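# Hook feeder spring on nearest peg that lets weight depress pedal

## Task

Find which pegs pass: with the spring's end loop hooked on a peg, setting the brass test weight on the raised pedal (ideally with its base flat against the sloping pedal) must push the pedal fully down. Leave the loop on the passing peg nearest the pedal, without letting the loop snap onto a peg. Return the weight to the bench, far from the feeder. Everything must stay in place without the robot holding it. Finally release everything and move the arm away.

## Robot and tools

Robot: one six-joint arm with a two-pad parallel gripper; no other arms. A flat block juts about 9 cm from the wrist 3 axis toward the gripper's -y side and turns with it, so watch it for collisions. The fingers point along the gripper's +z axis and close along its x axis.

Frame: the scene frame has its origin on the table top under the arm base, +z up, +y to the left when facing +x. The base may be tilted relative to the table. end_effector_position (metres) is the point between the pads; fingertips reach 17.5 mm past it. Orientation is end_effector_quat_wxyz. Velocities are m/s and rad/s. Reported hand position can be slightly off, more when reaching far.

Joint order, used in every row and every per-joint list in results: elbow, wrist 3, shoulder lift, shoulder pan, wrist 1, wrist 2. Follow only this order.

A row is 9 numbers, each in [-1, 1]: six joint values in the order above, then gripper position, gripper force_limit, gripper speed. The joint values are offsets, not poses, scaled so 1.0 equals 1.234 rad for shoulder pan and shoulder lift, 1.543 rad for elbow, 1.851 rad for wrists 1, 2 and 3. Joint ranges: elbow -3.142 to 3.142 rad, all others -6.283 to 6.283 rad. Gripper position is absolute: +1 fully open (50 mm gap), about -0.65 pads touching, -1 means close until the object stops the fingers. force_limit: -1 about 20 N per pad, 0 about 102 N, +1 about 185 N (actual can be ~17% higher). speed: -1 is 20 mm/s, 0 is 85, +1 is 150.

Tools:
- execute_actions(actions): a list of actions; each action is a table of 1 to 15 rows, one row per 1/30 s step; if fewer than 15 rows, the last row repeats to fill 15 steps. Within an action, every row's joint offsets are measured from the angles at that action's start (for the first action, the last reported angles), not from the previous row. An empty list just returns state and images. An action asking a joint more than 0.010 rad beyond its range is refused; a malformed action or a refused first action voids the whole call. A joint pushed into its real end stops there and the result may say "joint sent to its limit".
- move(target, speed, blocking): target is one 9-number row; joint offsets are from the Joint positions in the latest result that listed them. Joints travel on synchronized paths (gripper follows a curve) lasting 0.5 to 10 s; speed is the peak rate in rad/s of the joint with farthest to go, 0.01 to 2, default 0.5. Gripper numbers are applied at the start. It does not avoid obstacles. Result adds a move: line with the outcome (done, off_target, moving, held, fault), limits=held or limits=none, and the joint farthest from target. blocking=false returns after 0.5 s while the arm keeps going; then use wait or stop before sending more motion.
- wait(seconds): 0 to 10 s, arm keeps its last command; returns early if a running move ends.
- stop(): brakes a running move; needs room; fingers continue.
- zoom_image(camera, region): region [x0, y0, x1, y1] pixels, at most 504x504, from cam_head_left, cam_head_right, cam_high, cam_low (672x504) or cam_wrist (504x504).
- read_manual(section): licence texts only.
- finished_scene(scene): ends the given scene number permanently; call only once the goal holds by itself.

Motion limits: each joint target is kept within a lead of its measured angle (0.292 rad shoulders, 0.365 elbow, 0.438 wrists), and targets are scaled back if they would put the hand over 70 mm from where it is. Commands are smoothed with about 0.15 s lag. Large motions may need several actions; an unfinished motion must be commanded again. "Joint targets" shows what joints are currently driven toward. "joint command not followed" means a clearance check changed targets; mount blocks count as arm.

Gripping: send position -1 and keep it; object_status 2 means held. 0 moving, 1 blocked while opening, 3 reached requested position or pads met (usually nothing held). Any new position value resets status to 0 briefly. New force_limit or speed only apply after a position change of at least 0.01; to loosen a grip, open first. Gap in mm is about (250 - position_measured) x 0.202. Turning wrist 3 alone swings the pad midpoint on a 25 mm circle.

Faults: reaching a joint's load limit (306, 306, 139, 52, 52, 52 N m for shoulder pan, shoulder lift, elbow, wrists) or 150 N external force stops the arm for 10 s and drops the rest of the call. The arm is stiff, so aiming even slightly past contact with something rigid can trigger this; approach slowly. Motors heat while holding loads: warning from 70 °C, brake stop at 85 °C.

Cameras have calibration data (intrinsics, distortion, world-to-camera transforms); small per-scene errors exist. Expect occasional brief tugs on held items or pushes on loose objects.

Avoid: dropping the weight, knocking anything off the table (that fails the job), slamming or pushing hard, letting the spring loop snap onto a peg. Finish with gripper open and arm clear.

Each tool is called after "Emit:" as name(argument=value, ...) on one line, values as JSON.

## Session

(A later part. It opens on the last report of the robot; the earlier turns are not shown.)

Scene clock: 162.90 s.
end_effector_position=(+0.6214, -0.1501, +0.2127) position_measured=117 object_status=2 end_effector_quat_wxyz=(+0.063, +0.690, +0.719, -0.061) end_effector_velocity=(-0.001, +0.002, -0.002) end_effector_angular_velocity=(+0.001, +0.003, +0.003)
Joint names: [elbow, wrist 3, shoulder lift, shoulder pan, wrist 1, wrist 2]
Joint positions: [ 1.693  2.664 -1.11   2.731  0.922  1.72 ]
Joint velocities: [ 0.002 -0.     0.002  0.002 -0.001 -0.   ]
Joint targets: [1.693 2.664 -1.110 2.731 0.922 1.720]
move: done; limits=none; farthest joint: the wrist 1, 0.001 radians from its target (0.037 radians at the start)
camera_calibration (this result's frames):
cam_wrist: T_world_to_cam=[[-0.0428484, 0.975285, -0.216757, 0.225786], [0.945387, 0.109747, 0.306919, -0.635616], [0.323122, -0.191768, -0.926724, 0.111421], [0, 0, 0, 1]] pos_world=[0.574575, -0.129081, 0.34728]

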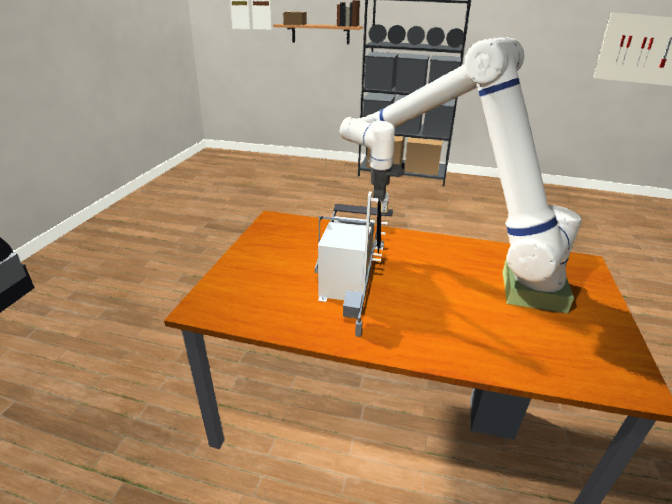

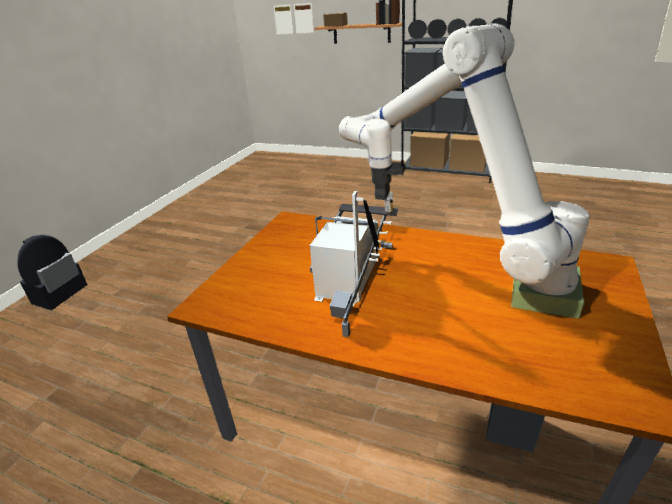

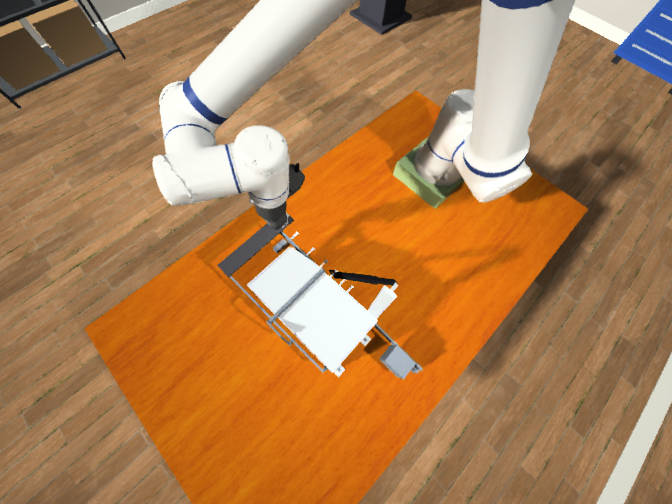

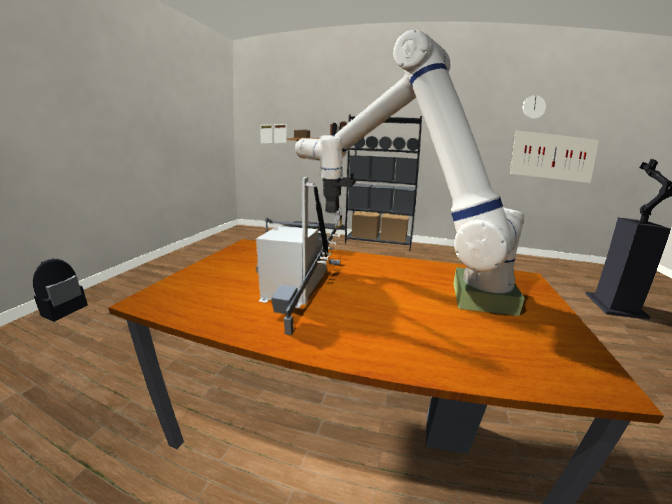

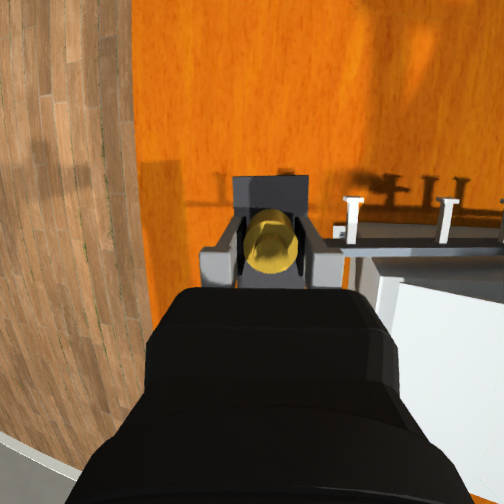

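Emit:
execute_actions(actions=[[[0.0009,0,0.0015,0,-0.0018,0,-1,-0.5,-0.5]],[[0,0,0,0,0,0,0.8,-0.5,-0.5]]])

Emit:
wait(seconds=4)

Emit:
zoom_image(camera="cam_low", region=[250,170,400,340])

Scene clock: 173.80 s.
end_effector_position=(+0.6214, -0.1501, +0.2107) position_measured=32 object_status=0 end_effector_quat_wxyz=(+0.063, +0.690, +0.719, -0.061) end_effector_velocity=(+0.000, +0.001, -0.000) end_effector_angular_velocity=(-0.000, -0.000, +0.002)
Joint names: [elbow, wrist 3, shoulder lift, shoulder pan, wrist 1, wrist 2]
Joint positions: [ 1.694  2.664 -1.108  2.731  0.919  1.72 ]
Joint velocities: [-0.    -0.     0.     0.002 -0.    -0.   ]
Joint targets: [1.694 2.664 -1.108 2.731 0.919 1.720]
Step readings (joint positions; steps 1 to 15: 1st action; 16 to 30: 2nd action):
0: [1.693 2.664 -1.110 2.731 0.922 1.720]
1: [1.693 2.664 -1.110 2.731 0.922 1.720]
2: [1.693 2.664 -1.109 2.731 0.921 1.720]
4: [1.694 2.664 -1.109 2.731 0.920 1.720]
8: [1.694 2.664 -1.108 2.731 0.919 1.720]
15: [1.694 2.664 -1.108 2.731 0.919 1.720]
16: [1.694 2.664 -1.108 2.731 0.919 1.720]
17: [1.694 2.664 -1.108 2.731 0.919 1.720]
19: [1.694 2.664 -1.108 2.731 0.919 1.720]
23: [1.694 2.664 -1.108 2.731 0.919 1.720]
30: Joint positions above
camera_calibration (this result's frames):
cam_wrist: T_world_to_cam=[[-0.0428311, 0.975273, -0.216814, 0.225367], [0.945362, 0.109764, 0.306988, -0.635023], [0.323196, -0.191819, -0.926688, 0.10944], [0, 0, 0, 1]] pos_world=[0.574609, -0.129099, 0.345224]

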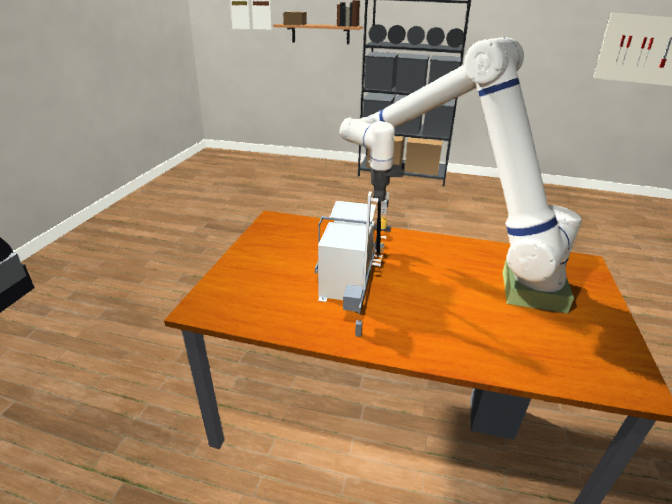

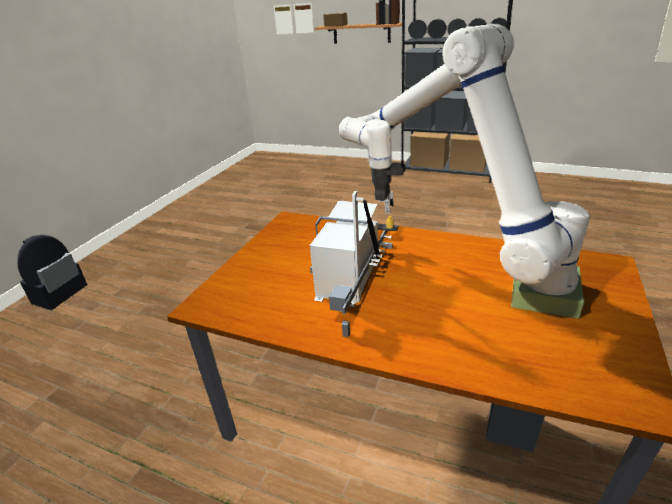

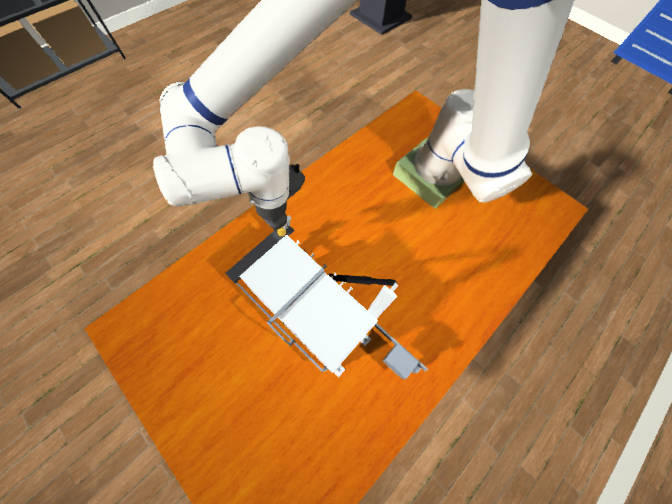

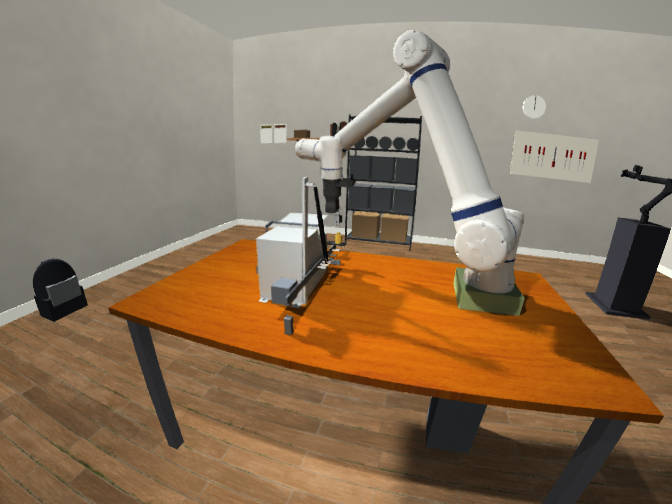

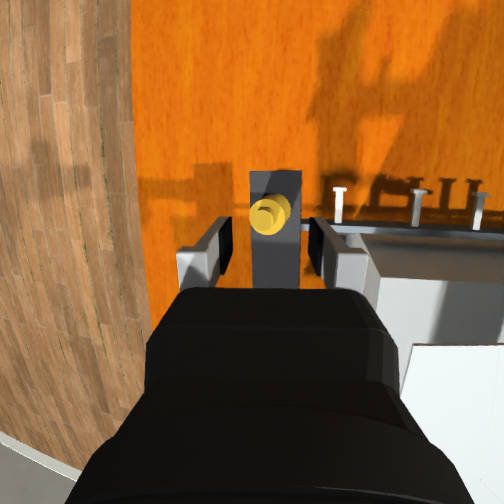

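Scene clock: 177.80 s.
end_effector_position=(+0.6214, -0.1501, +0.2107) position_measured=32 object_status=3 end_effector_quat_wxyz=(+0.063, +0.690, +0.719, -0.061) end_effector_velocity=(-0.000, +0.000, -0.001) end_effector_angular_velocity=(+0.000, +0.001, -0.000)
Joint names: [elbow, wrist 3, shoulder lift, shoulder pan, wrist 1, wrist 2]
Joint positions: [ 1.694  2.664 -1.108  2.731  0.919  1.72 ]
Joint velocities: [ 0.     0.001  0.001  0.    -0.     0.   ]
Joint targets: [1.694 2.664 -1.108 2.731 0.919 1.720]
wait: 4.00 s; at rest by 0.17 s
camera_calibration (this result's frames):
cam_wrist: T_world_to_cam=[[-0.042831, 0.975273, -0.216813, 0.225367], [0.945362, 0.109764, 0.306988, -0.635023], [0.323196, -0.191819, -0.926688, 0.10944], [0, 0, 0, 1]] pos_world=[0.574609, -0.129099, 0.345224]

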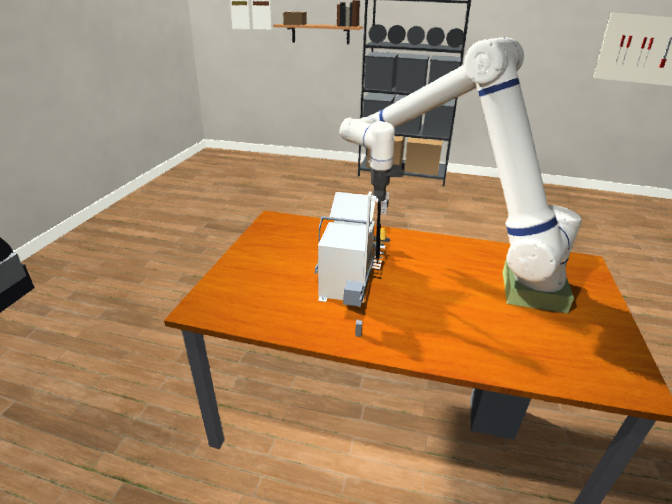

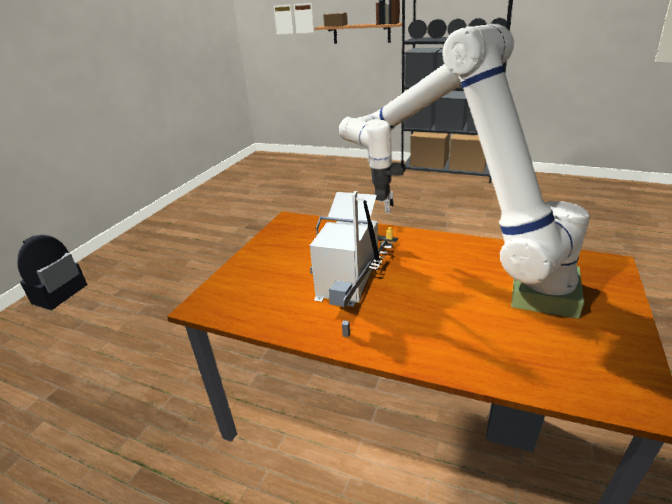

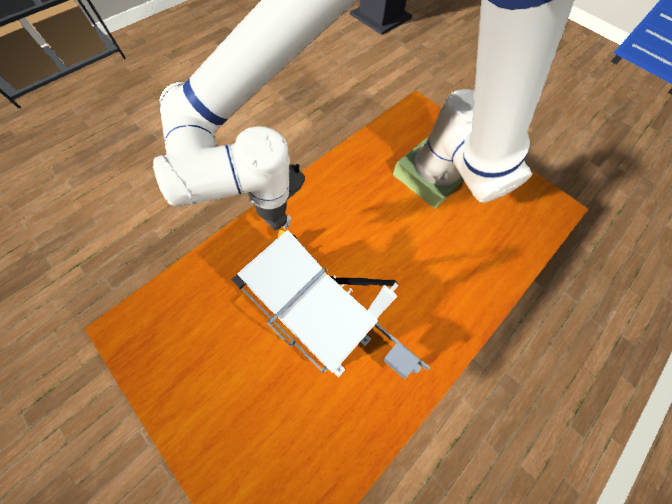

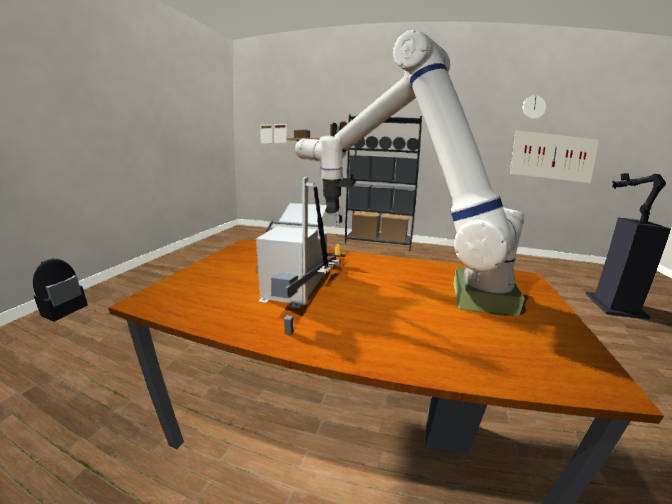

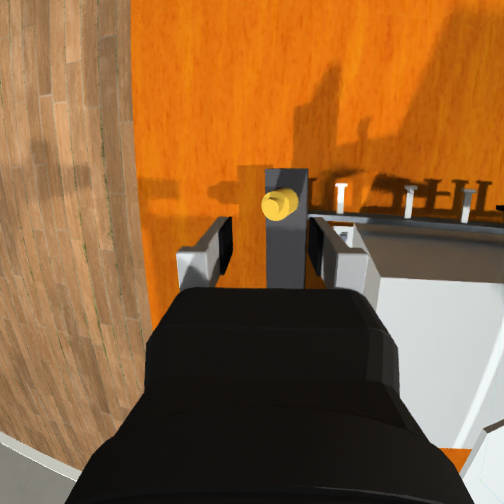

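Region (250, 170, 400, 340) of cam_low's 672x504 image, scaled by 2.965, with more detail than that image has; it fills the left 445 columns of this view, and the rest is white.

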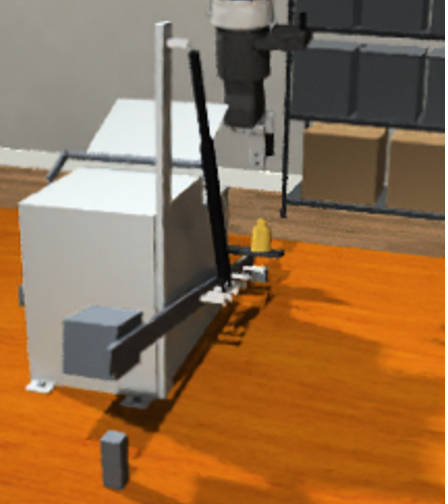

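Emit:
move(target=[0.3927,0,-0.3744,-0.16,-0.064,0,0.34,-0.7,0], speed=0.5)

Scene clock: 229.00 s.
end_effector_position=(+0.3113, -0.0743, +0.2097) position_measured=101 object_status=3 end_effector_quat_wxyz=(+0.044, +0.757, +0.648, -0.068) end_effector_velocity=(-0.001, +0.000, -0.000) end_effector_angular_velocity=(-0.001, -0.001, -0.000)
Joint names: [elbow, wrist 3, shoulder lift, shoulder pan, wrist 1, wrist 2]
Joint positions: [ 2.3    2.664 -1.57   2.533  0.801  1.72 ]
Joint velocities: [ 0.002 -0.    -0.002 -0.001 -0.001  0.   ]
Joint targets: [2.300 2.664 -1.570 2.533 0.800 1.720]
move: done; limits=none; farthest joint: the shoulder pan, 0.000 radians from its target (0.197 radians at the start)
camera_calibration (this result's frames):
cam_wrist: T_world_to_cam=[[0.145602, 0.968199, -0.203447, 0.0759537], [0.953893, -0.0828308, 0.28849, -0.362914], [0.262464, -0.236072, -0.935619, 0.240781], [0, 0, 0, 1]] pos_world=[0.271926, -0.0467572, 0.345428]

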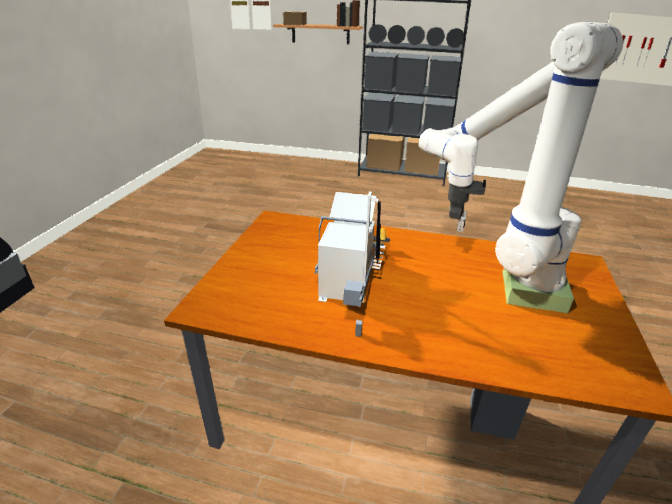

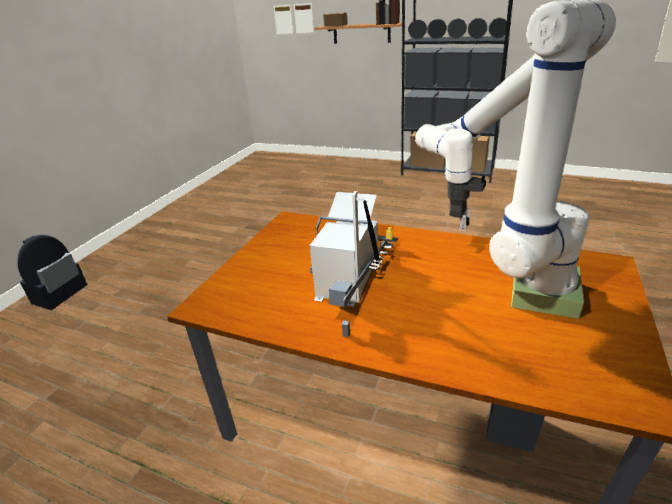

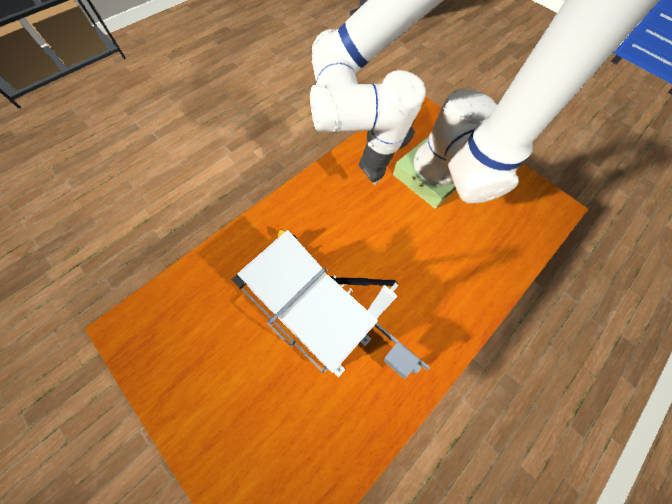

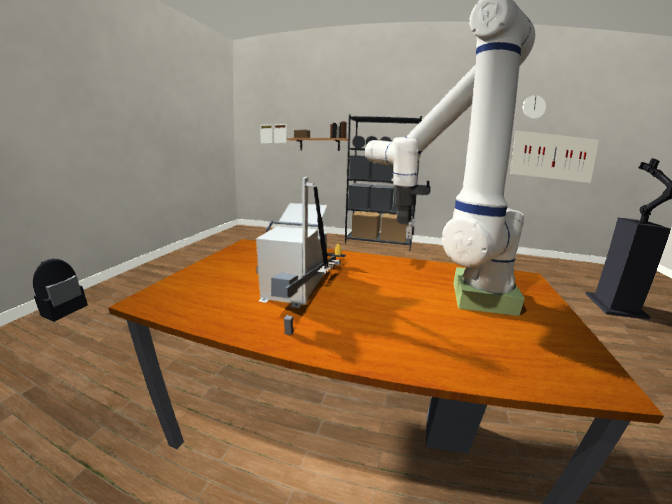

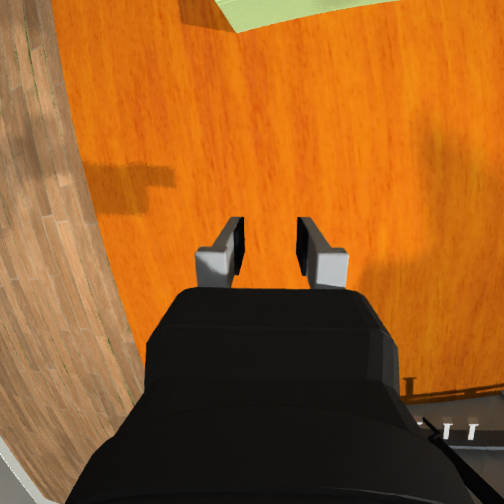

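Emit:
move(target=[0.1696,0.0107,0.0079,0.4024,-0.7547,-0.0754,0.34,-0.7,0], speed=0.8)

Emit:
zoom_image(camera="cam_wrist", region=[150,50,400,300])

Scene clock: 242.10 s.
end_effector_position=(+0.5446, +0.0936, +0.1591) position_measured=101 object_status=3 end_effector_quat_wxyz=(+0.494, +0.485, +0.676, +0.254) end_effector_velocity=(+0.000, +0.001, +0.001) end_effector_angular_velocity=(-0.000, -0.002, +0.001)
Joint names: [elbow, wrist 3, shoulder lift, shoulder pan, wrist 1, wrist 2]
Joint positions: [ 2.562  2.684 -1.56   3.03  -0.597  1.581]
Joint velocities: [-0.     0.    -0.     0.001 -0.002 -0.   ]
Joint targets: [2.562 2.684 -1.560 3.030 -0.597 1.581]
move: done; limits=none; farthest joint: the shoulder pan, 0.000 radians from its target (0.497 radians at the start)
camera_calibration (this result's frames):
cam_wrist: T_world_to_cam=[[-0.00322523, 0.89834, -0.439288, -0.00575053], [0.0945966, 0.437595, 0.894182, -0.234107], [0.99551, -0.0386712, -0.0863913, -0.380888], [0, 0, 0, 1]] pos_world=[0.401306, 0.0928806, 0.173903]

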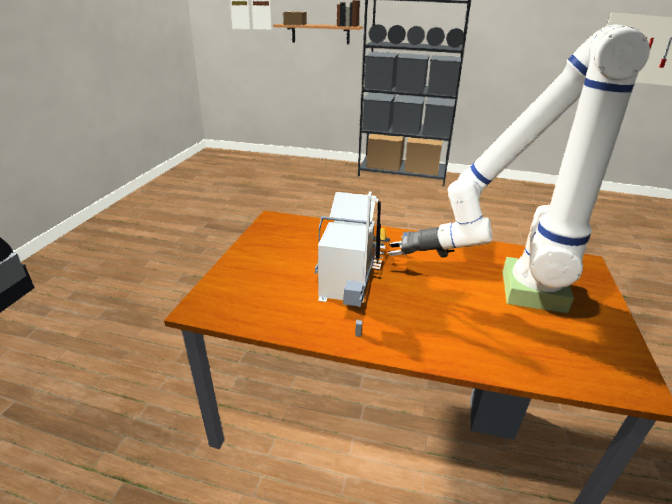

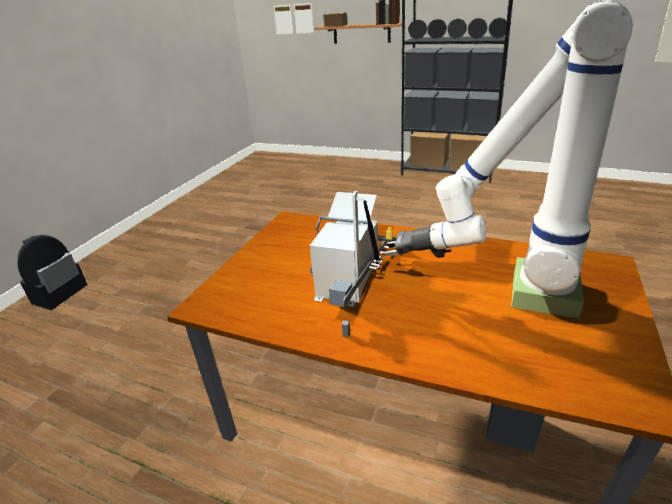

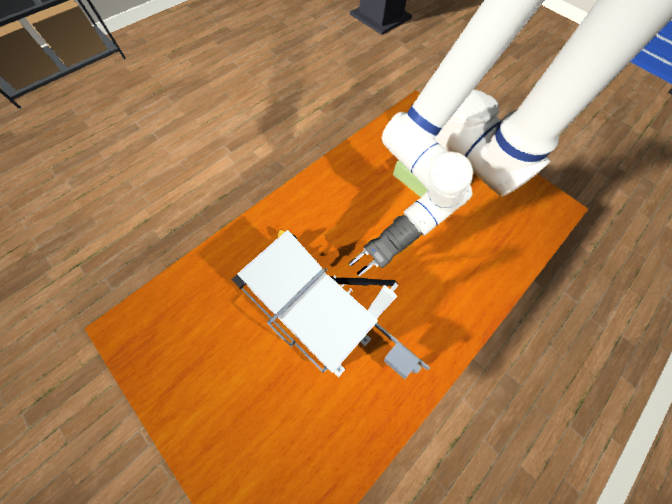

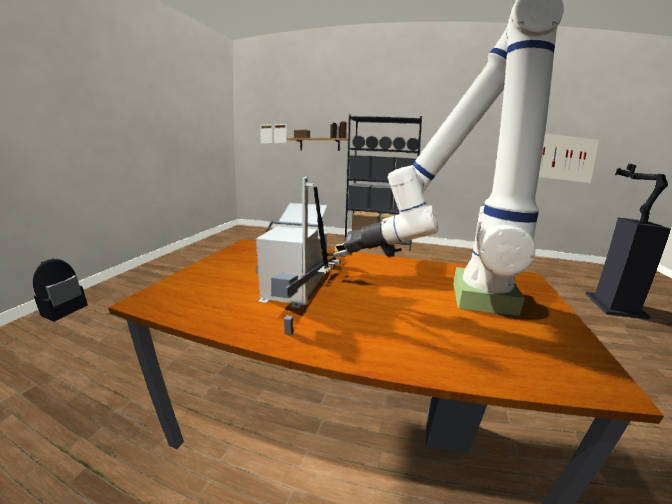

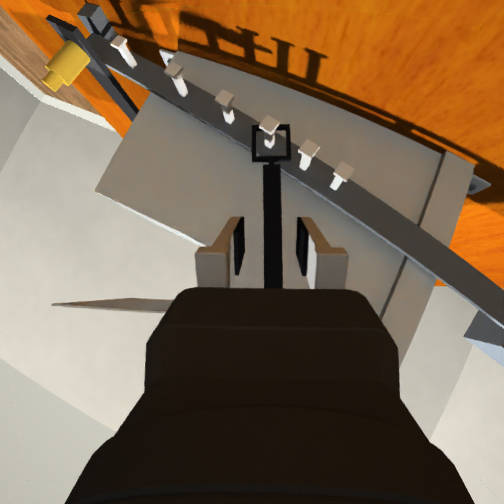

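Region (150, 50, 400, 300) of cam_wrist's 504x504 image, scaled by 2.016, with more detail than that image has.

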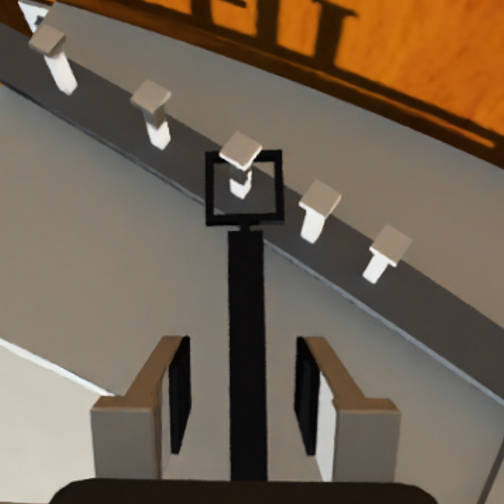

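Emit:
move(target=[-0.0508,0.0006,0.1122,0.0024,-0.032,0.0013,0.34,-0.7,0], speed=0.1)

Emit:
zoom_image(camera="cam_wrist", region=[170,80,370,280])

Emit:
zoom_image(camera="cam_high", region=[300,240,400,310])

Scene clock: 259.13 s.
end_effector_position=(+0.5991, +0.0872, +0.1352) position_measured=101 object_status=3 end_effector_quat_wxyz=(+0.493, +0.485, +0.676, +0.254) end_effector_velocity=(+0.001, -0.000, -0.000) end_effector_angular_velocity=(-0.000, -0.000, -0.000)
Joint names: [elbow, wrist 3, shoulder lift, shoulder pan, wrist 1, wrist 2]
Joint positions: [ 2.483  2.685 -1.422  3.033 -0.656  1.583]
Joint velocities: [-0.001 -0.     0.002 -0.    -0.001  0.   ]
Joint targets: [2.483 2.685 -1.422 3.033 -0.656 1.583]
move: done; limits=none; farthest joint: the shoulder lift, 0.001 radians from its target (0.139 radians at the start)
camera_calibration (this result's frames):
cam_wrist: T_world_to_cam=[[-0.00386859, 0.898418, -0.439124, -0.00997466], [0.0952115, 0.437464, 0.894181, -0.21541], [0.99545, -0.0383505, -0.0872321, -0.437332], [0, 0, 0, 1]] pos_world=[0.455813, 0.0864236, 0.150086]

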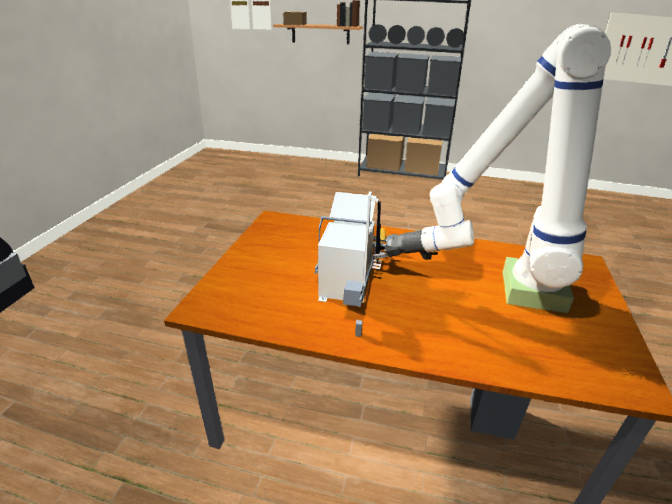

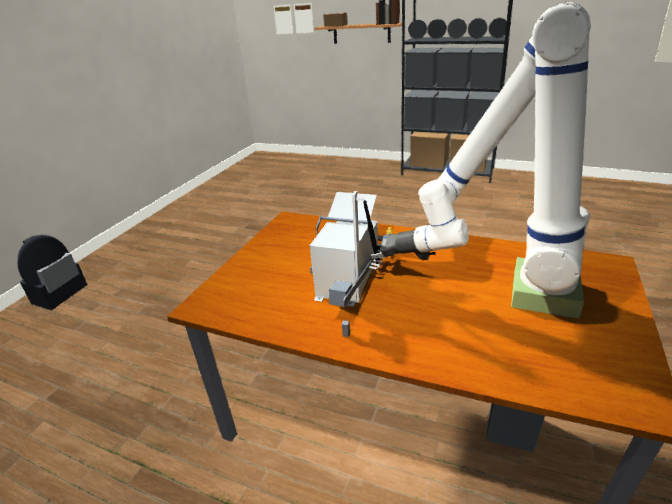

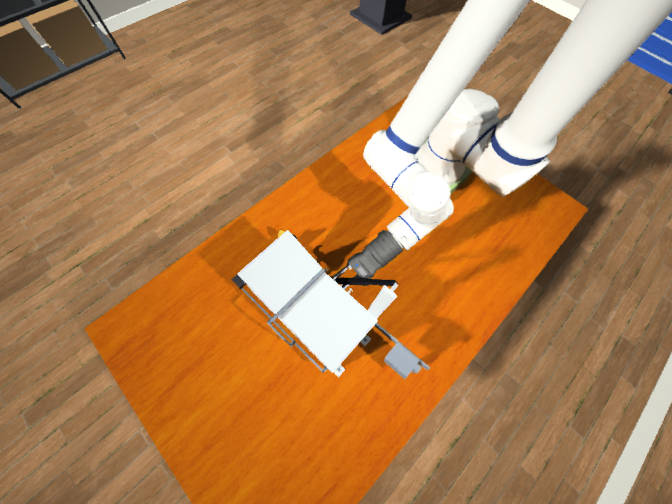

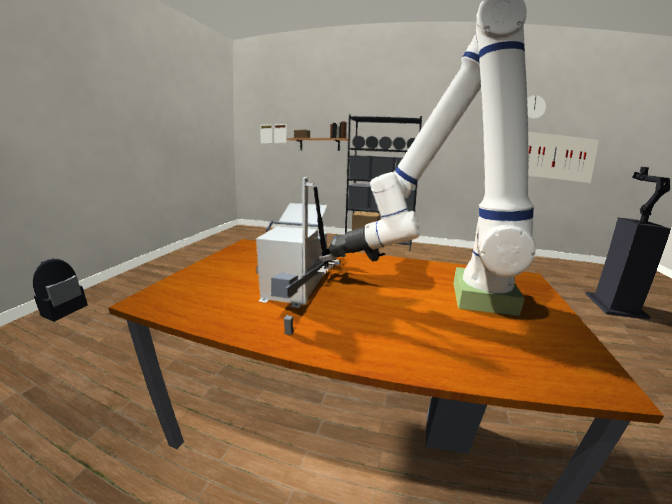

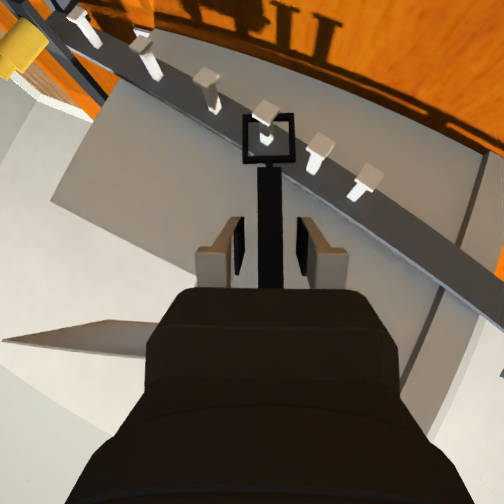

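Region (170, 80, 370, 280) of cam_wrist's 504x504 image, scaled by 2.520, with more detail than that image has.

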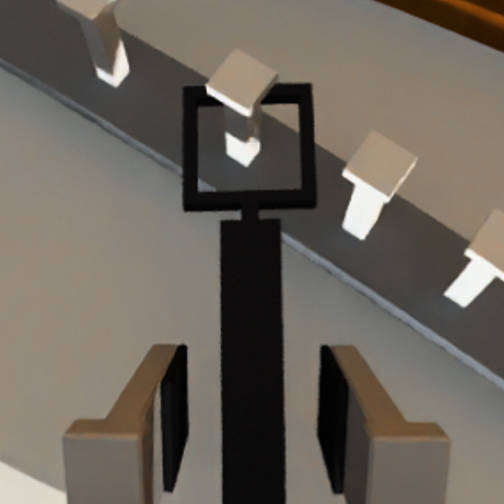

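Region (300, 240, 400, 310) of cam_high's 672x504 image, scaled by 5.040, with more detail than that image has; it fills the top 353 rows of this view, and the rest is white.

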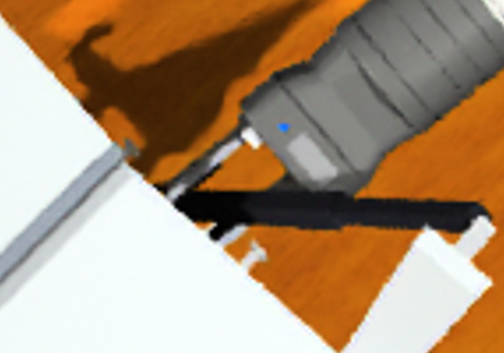

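Emit:
move(target=[0,0,0,0,0,0,-1,-0.7,-0.7])

Emit:
move(target=[0.0045,-0.0032,0.0114,-0.0122,-0.0114,-0.0075,-1,-0.7,-0.7], speed=0.025)

Emit:
zoom_image(camera="cam_wrist", region=[180,60,360,240])

Scene clock: 273.63 s.
end_effector_position=(+0.5991, +0.0872, +0.1352) position_measured=188 object_status=2 end_effector_quat_wxyz=(+0.493, +0.485, +0.676, +0.254) end_effector_velocity=(-0.000, -0.000, +0.000) end_effector_angular_velocity=(-0.000, -0.002, -0.000)
Joint names: [elbow, wrist 3, shoulder lift, shoulder pan, wrist 1, wrist 2]
Joint positions: [ 2.483  2.685 -1.422  3.033 -0.656  1.583]
Joint velocities: [ 0.001  0.    -0.001 -0.    -0.002 -0.   ]
Joint targets: [2.483 2.685 -1.422 3.033 -0.656 1.583]
move: done; limits=none; farthest joint: the shoulder pan, 0.000 radians from its target (0.000 radians at the start)
camera_calibration (this result's frames):
cam_wrist: T_world_to_cam=[[-0.0038733, 0.898418, -0.439124, -0.00998344], [0.0952185, 0.437463, 0.894181, -0.215383], [0.995449, -0.0383493, -0.0872405, -0.437393], [0, 0, 0, 1]] pos_world=[0.455872, 0.0864176, 0.150049]

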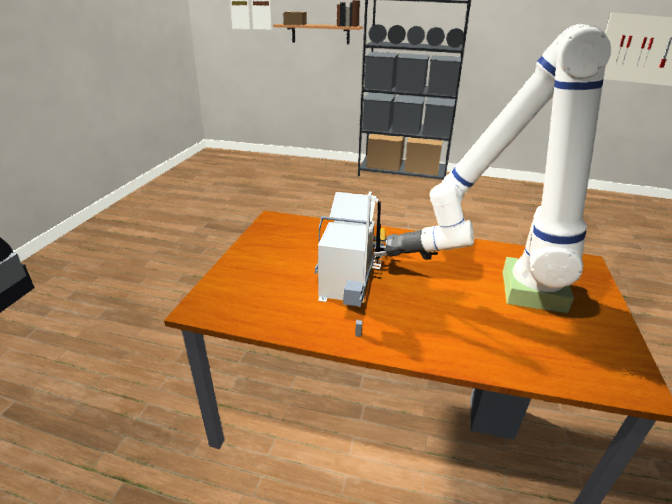

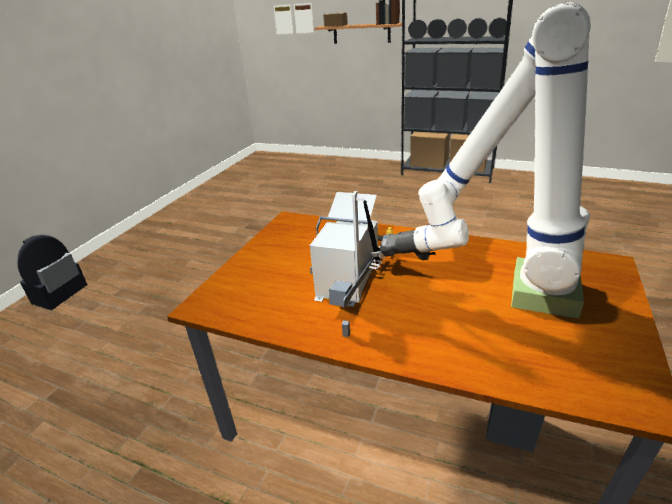

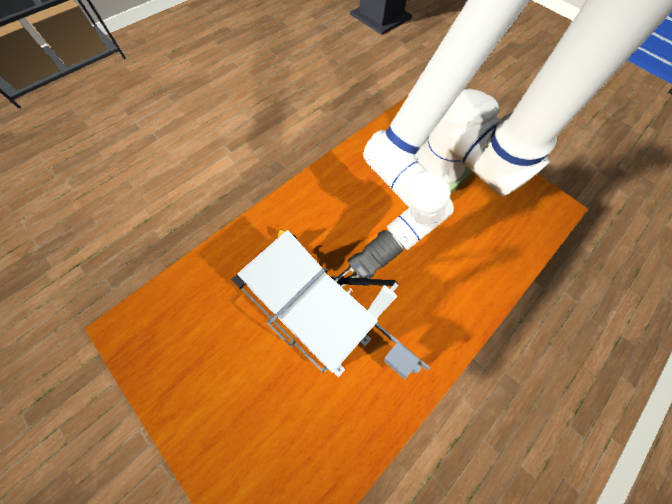

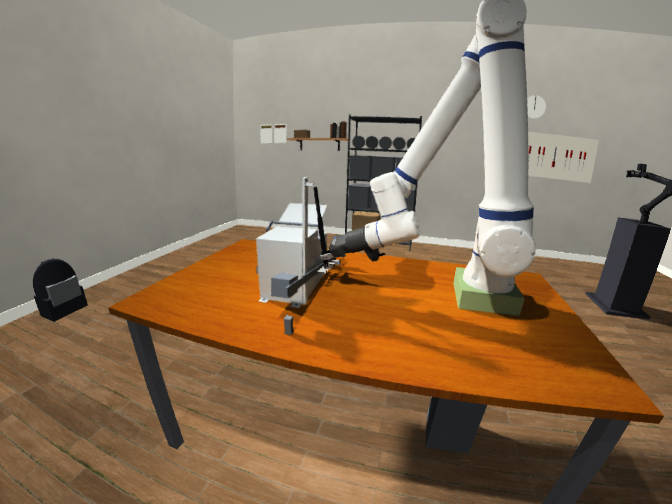

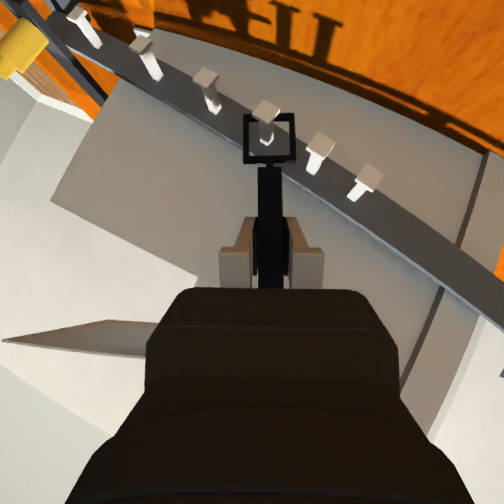

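Scene clock: 274.73 s.
end_effector_position=(+0.5992, +0.0822, +0.1282) position_measured=188 object_status=2 end_effector_quat_wxyz=(+0.493, +0.485, +0.676, +0.254) end_effector_velocity=(+0.000, +0.001, -0.000) end_effector_angular_velocity=(+0.000, -0.000, +0.002)
Joint names: [elbow, wrist 3, shoulder lift, shoulder pan, wrist 1, wrist 2]
Joint positions: [ 2.49   2.679 -1.408  3.018 -0.677  1.569]
Joint velocities: [ 0.    -0.     0.001  0.    -0.002 -0.001]
Joint targets: [2.490 2.679 -1.408 3.018 -0.677 1.569]
move: done; limits=none; farthest joint: the shoulder pan, 0.000 radians from its target (0.015 radians at the start)
camera_calibration (this result's frames):
cam_wrist: T_world_to_cam=[[-0.00388287, 0.898428, -0.439103, -0.00861416], [0.0951436, 0.437446, 0.894197, -0.206978], [0.995456, -0.0383057, -0.0871782, -0.438314], [0, 0, 0, 1]] pos_world=[0.455982, 0.0814911, 0.143085]

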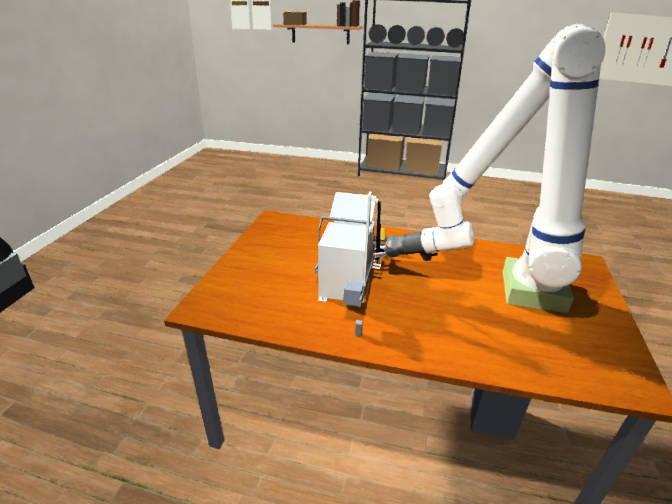

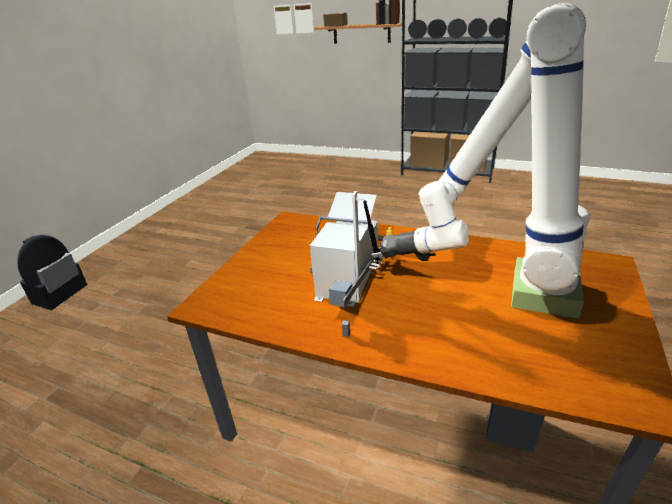

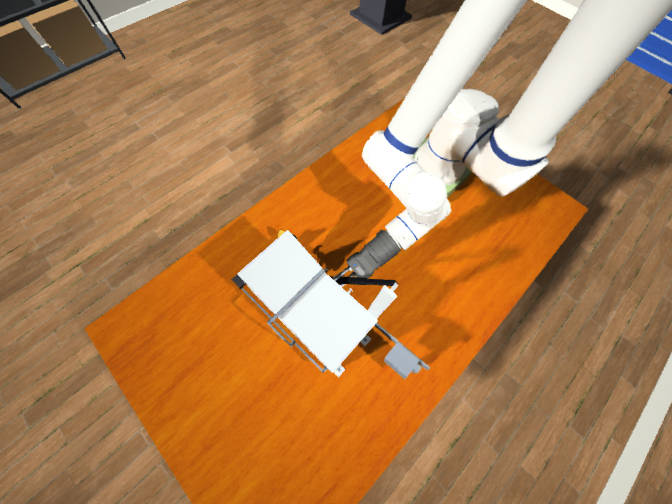

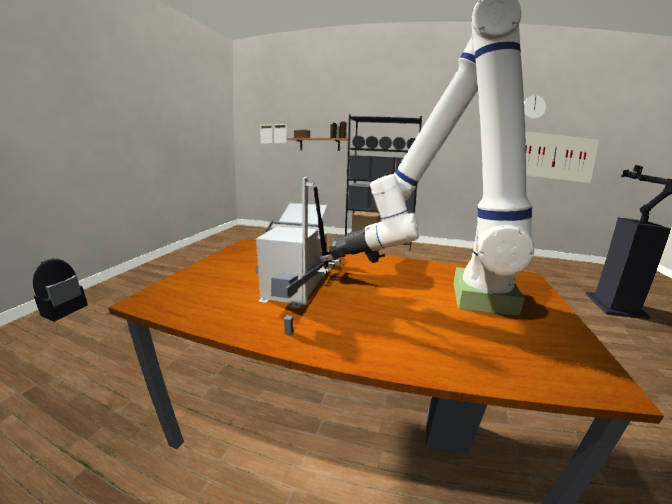

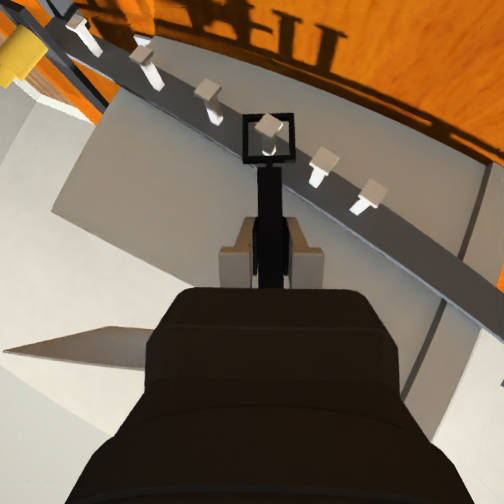

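Region (180, 60, 360, 240) of cam_wrist's 504x504 image, scaled by 2.800, with more detail than that image has.

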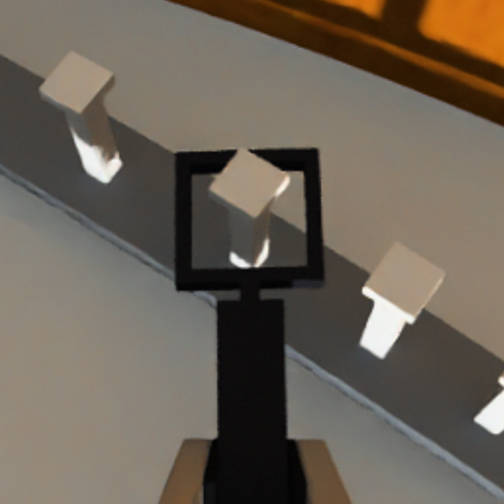

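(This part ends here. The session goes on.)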